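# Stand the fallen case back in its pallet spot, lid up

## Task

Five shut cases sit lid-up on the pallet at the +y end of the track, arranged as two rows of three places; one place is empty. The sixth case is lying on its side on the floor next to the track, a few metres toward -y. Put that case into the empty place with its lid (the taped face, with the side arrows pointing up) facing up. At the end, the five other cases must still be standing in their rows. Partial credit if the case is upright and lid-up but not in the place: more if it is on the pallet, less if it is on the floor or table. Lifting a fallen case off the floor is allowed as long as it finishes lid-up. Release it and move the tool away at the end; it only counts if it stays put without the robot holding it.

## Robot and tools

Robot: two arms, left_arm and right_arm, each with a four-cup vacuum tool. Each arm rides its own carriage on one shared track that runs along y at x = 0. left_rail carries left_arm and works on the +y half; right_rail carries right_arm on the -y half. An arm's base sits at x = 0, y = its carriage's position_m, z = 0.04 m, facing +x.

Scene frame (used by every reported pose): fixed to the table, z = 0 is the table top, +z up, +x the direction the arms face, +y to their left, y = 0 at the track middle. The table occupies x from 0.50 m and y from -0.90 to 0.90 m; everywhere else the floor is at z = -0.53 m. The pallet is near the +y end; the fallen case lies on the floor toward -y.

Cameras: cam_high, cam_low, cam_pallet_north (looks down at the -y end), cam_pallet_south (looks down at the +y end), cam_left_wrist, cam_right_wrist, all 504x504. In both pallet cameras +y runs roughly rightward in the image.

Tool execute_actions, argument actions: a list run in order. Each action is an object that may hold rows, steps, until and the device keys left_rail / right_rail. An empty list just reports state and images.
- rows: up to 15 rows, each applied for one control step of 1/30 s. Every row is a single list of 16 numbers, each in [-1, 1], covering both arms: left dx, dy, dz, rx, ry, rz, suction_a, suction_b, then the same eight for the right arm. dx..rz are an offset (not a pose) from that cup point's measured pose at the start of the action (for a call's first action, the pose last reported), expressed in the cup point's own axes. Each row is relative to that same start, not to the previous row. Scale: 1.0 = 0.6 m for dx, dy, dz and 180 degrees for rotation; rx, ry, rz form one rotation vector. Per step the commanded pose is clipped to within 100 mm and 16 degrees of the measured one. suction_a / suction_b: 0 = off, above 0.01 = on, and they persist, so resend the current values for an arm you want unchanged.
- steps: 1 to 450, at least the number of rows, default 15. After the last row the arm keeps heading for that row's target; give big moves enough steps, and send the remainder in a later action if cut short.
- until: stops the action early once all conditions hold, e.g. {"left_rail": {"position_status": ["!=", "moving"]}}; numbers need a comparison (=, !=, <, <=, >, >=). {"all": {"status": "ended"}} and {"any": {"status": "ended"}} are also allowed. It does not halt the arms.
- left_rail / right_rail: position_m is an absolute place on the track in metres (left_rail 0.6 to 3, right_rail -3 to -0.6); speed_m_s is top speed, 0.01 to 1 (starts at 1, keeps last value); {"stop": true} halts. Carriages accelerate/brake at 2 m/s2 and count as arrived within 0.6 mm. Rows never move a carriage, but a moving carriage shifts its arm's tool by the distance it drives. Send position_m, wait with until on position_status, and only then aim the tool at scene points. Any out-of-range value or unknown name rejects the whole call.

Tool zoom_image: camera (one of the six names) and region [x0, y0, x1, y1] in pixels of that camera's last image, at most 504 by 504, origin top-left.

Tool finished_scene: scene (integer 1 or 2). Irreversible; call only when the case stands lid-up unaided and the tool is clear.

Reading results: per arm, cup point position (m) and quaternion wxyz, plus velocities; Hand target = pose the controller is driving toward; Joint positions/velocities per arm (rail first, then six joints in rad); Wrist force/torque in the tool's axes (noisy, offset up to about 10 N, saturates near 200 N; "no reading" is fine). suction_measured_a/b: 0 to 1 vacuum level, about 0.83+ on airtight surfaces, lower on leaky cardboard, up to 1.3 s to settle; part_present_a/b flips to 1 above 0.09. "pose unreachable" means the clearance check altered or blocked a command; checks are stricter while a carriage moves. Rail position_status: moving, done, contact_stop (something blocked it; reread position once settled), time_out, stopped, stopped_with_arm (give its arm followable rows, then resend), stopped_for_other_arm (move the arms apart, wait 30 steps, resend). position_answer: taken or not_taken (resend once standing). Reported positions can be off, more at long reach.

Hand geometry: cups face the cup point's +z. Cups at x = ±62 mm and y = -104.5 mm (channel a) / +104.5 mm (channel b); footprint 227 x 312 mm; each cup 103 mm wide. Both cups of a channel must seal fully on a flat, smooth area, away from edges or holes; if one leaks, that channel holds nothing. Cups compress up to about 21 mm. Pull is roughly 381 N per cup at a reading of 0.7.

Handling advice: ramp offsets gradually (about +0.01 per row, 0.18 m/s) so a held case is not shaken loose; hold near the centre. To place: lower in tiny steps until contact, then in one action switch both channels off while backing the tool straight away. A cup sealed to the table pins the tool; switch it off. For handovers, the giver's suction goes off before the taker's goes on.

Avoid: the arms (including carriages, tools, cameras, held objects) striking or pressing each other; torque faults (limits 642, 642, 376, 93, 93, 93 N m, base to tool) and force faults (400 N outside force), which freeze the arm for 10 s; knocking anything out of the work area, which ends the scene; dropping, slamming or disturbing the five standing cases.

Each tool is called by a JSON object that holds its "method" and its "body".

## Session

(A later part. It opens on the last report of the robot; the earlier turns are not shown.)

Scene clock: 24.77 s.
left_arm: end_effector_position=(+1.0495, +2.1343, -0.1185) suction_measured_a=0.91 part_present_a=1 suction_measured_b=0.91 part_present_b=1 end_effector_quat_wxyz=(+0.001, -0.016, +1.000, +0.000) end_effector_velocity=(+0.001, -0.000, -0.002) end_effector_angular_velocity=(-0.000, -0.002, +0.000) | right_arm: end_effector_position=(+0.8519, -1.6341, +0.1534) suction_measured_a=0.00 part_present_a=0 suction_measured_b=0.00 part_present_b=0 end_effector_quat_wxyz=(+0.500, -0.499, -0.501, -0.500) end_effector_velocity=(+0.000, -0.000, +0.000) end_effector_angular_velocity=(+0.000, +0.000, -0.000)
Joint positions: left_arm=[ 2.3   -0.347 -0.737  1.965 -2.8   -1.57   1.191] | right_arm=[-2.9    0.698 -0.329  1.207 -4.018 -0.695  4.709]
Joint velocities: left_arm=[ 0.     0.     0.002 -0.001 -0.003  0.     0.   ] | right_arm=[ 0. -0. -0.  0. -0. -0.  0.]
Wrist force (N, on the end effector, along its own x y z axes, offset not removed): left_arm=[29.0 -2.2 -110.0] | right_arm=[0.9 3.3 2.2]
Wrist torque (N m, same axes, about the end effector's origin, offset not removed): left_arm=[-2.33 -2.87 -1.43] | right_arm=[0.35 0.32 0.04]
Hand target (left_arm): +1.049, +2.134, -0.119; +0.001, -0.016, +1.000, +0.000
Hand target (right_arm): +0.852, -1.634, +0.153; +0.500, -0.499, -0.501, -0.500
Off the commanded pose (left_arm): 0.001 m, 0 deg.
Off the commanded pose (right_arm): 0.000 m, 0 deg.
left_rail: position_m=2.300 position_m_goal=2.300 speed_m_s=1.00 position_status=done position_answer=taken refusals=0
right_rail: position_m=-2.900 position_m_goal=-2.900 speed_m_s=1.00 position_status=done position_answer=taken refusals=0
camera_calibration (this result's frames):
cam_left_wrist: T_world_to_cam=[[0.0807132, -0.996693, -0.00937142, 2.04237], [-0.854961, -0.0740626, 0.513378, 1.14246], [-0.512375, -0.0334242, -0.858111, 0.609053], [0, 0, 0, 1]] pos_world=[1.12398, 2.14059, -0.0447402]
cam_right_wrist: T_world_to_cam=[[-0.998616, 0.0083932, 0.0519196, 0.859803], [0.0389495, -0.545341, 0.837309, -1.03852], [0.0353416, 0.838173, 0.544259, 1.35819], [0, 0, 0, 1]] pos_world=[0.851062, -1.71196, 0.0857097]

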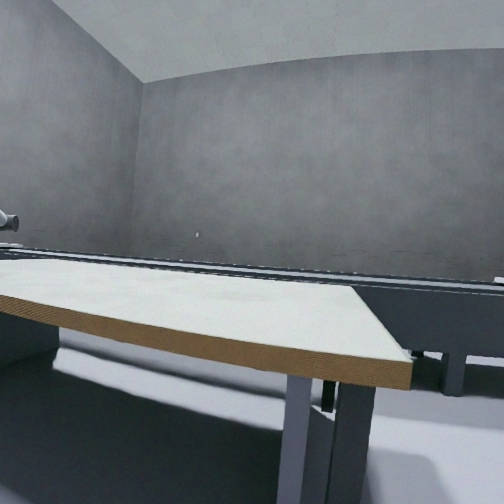

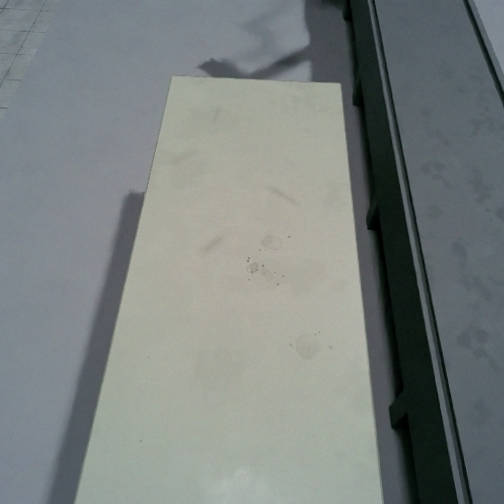

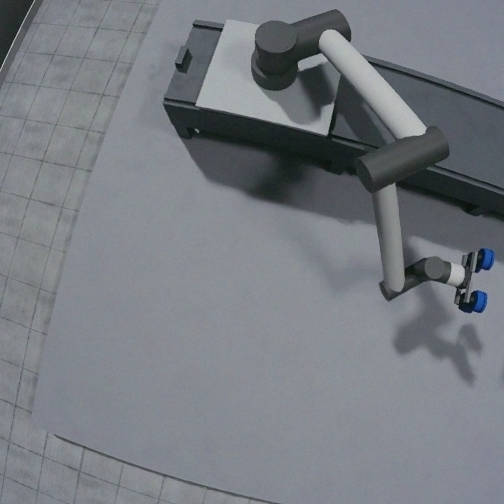

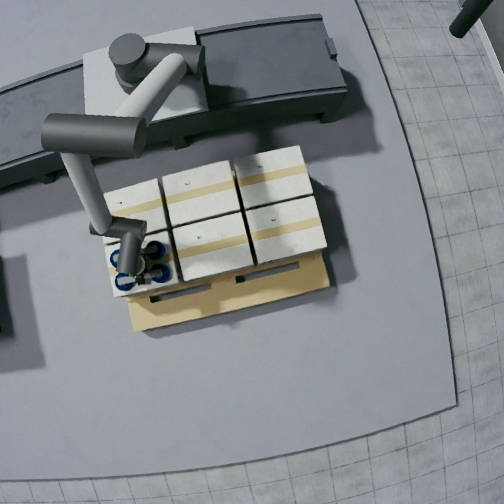

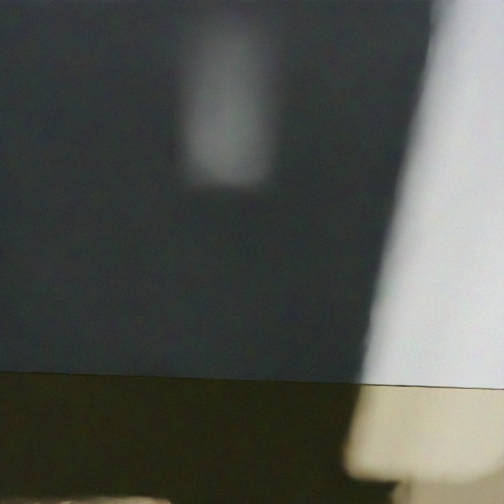

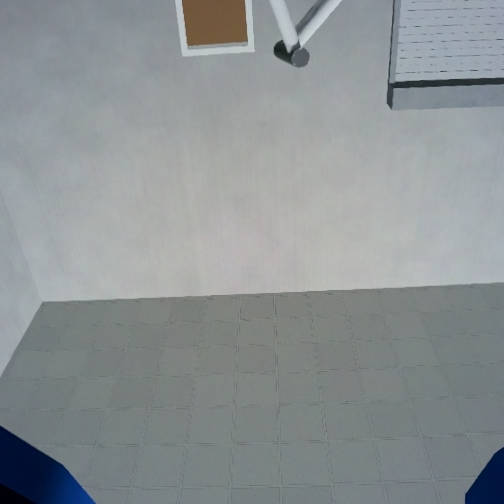

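{"method": "execute_actions", "body": {"actions": [{"rows":[[0,0,-0.006,0,0,0,0,0,0,0,0,0,0,0,0,0],[0,0,-0.014,0,0,0,0,0,0,0,0,0,0,0,0,0],[0,0,-0.022,0,0,0,0,0,0,0,0,0,0,0,0,0],[0,0,-0.03,0,0,0,0,0,0,0,0,0,0,0,0,0],[0,0,-0.038,0,0,0,0,0,0,0,0,0,0,0,0,0],[0,0,-0.046,0,0,0,0,0,0,0,0,0,0,0,0,0],[0,0,-0.055,0,0,0,0,0,0,0,0,0,0,0,0,0],[0,0,-0.07,0,0,0,0,0,0,0,0,0,0,0,0,0],[0,0,-0.09,0,0,0,0,0,0,0,0,0,0,0,0,0],[0,0,-0.12,0,0,0,0,0,0,0,0,0,0,0,0,0],[0,0,-0.6,0,0,0,0,0,0,0,0,0,0,0,0,0]],"steps":40}]}}

{"method": "zoom_image", "body": {"camera": "cam_pallet_south", "region": [70,150,270,330]}}

Scene clock: 26.23 s.
left_arm: end_effector_position=(+1.0490, +2.1346, +0.2404) suction_measured_a=0.00 part_present_a=0 suction_measured_b=0.00 part_present_b=0 end_effector_quat_wxyz=(+0.001, -0.016, +1.000, +0.000) end_effector_velocity=(-0.000, -0.000, +0.011) end_effector_angular_velocity=(+0.001, +0.003, -0.000) | right_arm: end_effector_position=(+0.8519, -1.6341, +0.1534) suction_measured_a=0.00 part_present_a=0 suction_measured_b=0.00 part_present_b=0 end_effector_quat_wxyz=(+0.500, -0.499, -0.501, -0.500) end_effector_velocity=(-0.000, -0.000, -0.000) end_effector_angular_velocity=(-0.000, -0.000, +0.000)
Joint positions: left_arm=[ 2.3   -0.347 -1.119  1.921 -2.375 -1.57   1.191] | right_arm=[-2.9    0.698 -0.329  1.207 -4.018 -0.695  4.709]
Joint velocities: left_arm=[ 0.    -0.001 -0.01  -0.005  0.018 -0.    -0.   ] | right_arm=[ 0. -0.  0. -0.  0.  0. -0.]
Wrist force (N, on the end effector, along its own x y z axes, offset not removed): left_arm=[3.9 -5.4 -1.9] | right_arm=[3.8 2.8 -2.5]
Wrist torque (N m, same axes, about the end effector's origin, offset not removed): left_arm=[-0.38 -0.81 -0.44] | right_arm=[0.40 0.04 0.13]
Hand target (left_arm): +1.049, +2.134, +0.242; +0.001, -0.016, +1.000, +0.000
Hand target (right_arm): +0.852, -1.634, +0.153; +0.500, -0.499, -0.501, -0.500
Off the commanded pose (left_arm): 0.001 m, 0 deg.
Off the commanded pose (right_arm): 0.000 m, 0 deg.
left_rail: position_m=2.300 position_m_goal=2.300 speed_m_s=1.00 position_status=done position_answer=taken refusals=0
right_rail: position_m=-2.900 position_m_goal=-2.900 speed_m_s=1.00 position_status=done position_answer=taken refusals=0
camera_calibration (this result's frames):
cam_left_wrist: T_world_to_cam=[[0.0807458, -0.99669, -0.009408, 2.04606], [-0.855093, -0.0741182, 0.513149, 0.958179], [-0.512148, -0.0333899, -0.858248, 0.916461], [0, 0, 0, 1]] pos_world=[1.12349, 2.14091, 0.314111]
cam_right_wrist: T_world_to_cam=[[-0.998616, 0.00839307, 0.0519193, 0.859803], [0.0389493, -0.545341, 0.837309, -1.03852], [0.0353413, 0.838172, 0.544259, 1.35819], [0, 0, 0, 1]] pos_world=[0.851062, -1.71196, 0.08571]

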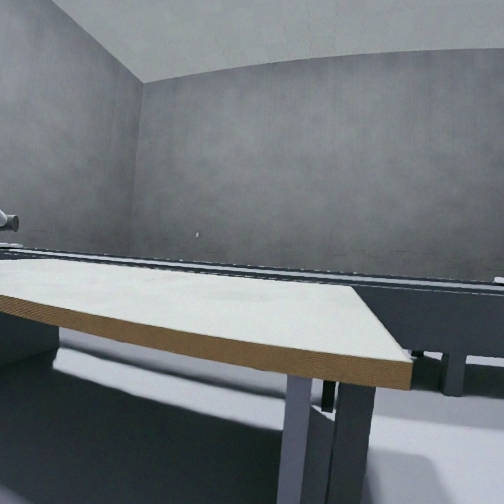

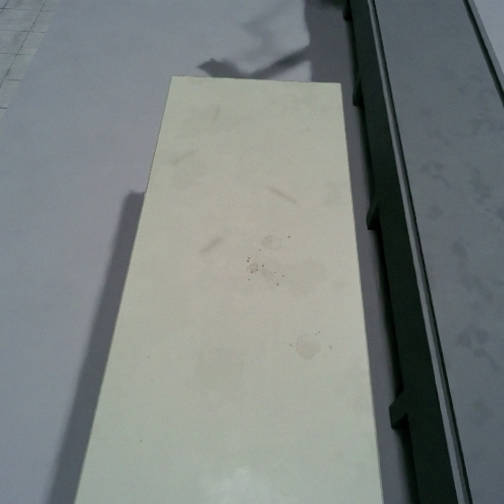

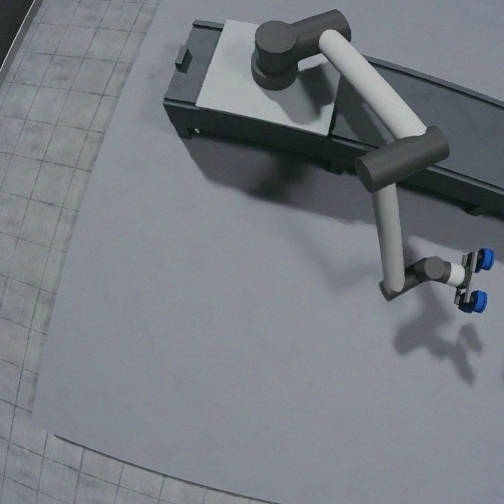

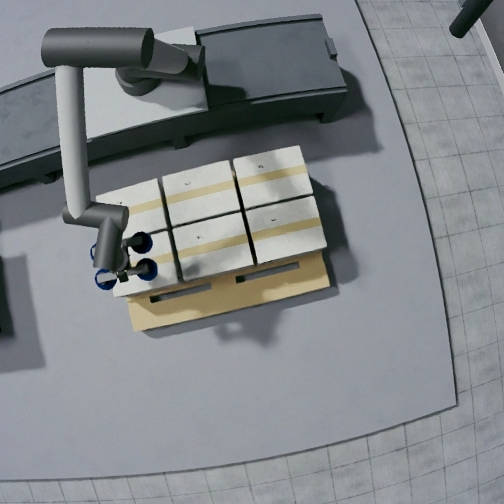

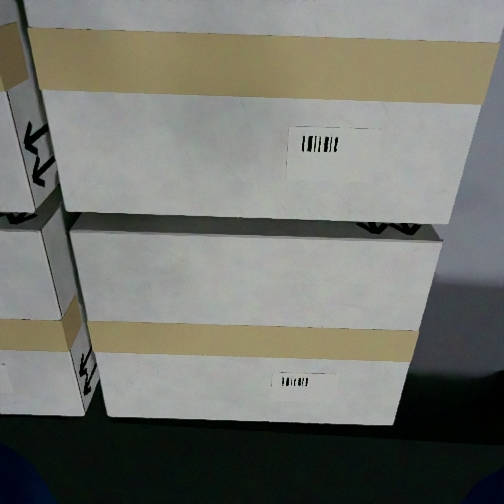

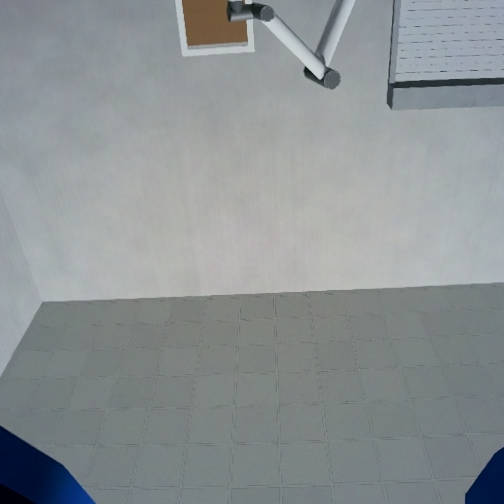

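Region (70, 150, 270, 330) of cam_pallet_south's 504x504 image, scaled by 2.520, with more detail than that image has; it fills the top 454 rows of this view, and the rest is white.

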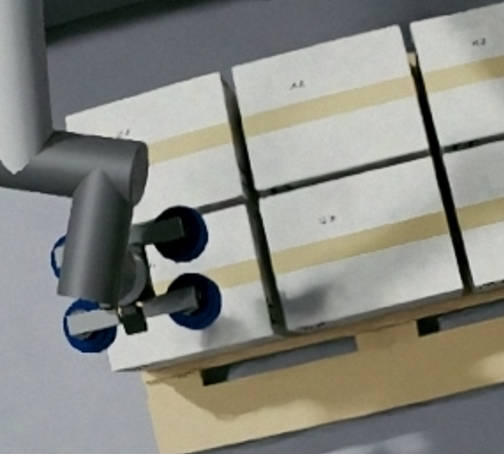

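{"method": "finished_scene", "body": {"scene": 2}}

The scene is finished: the task was done.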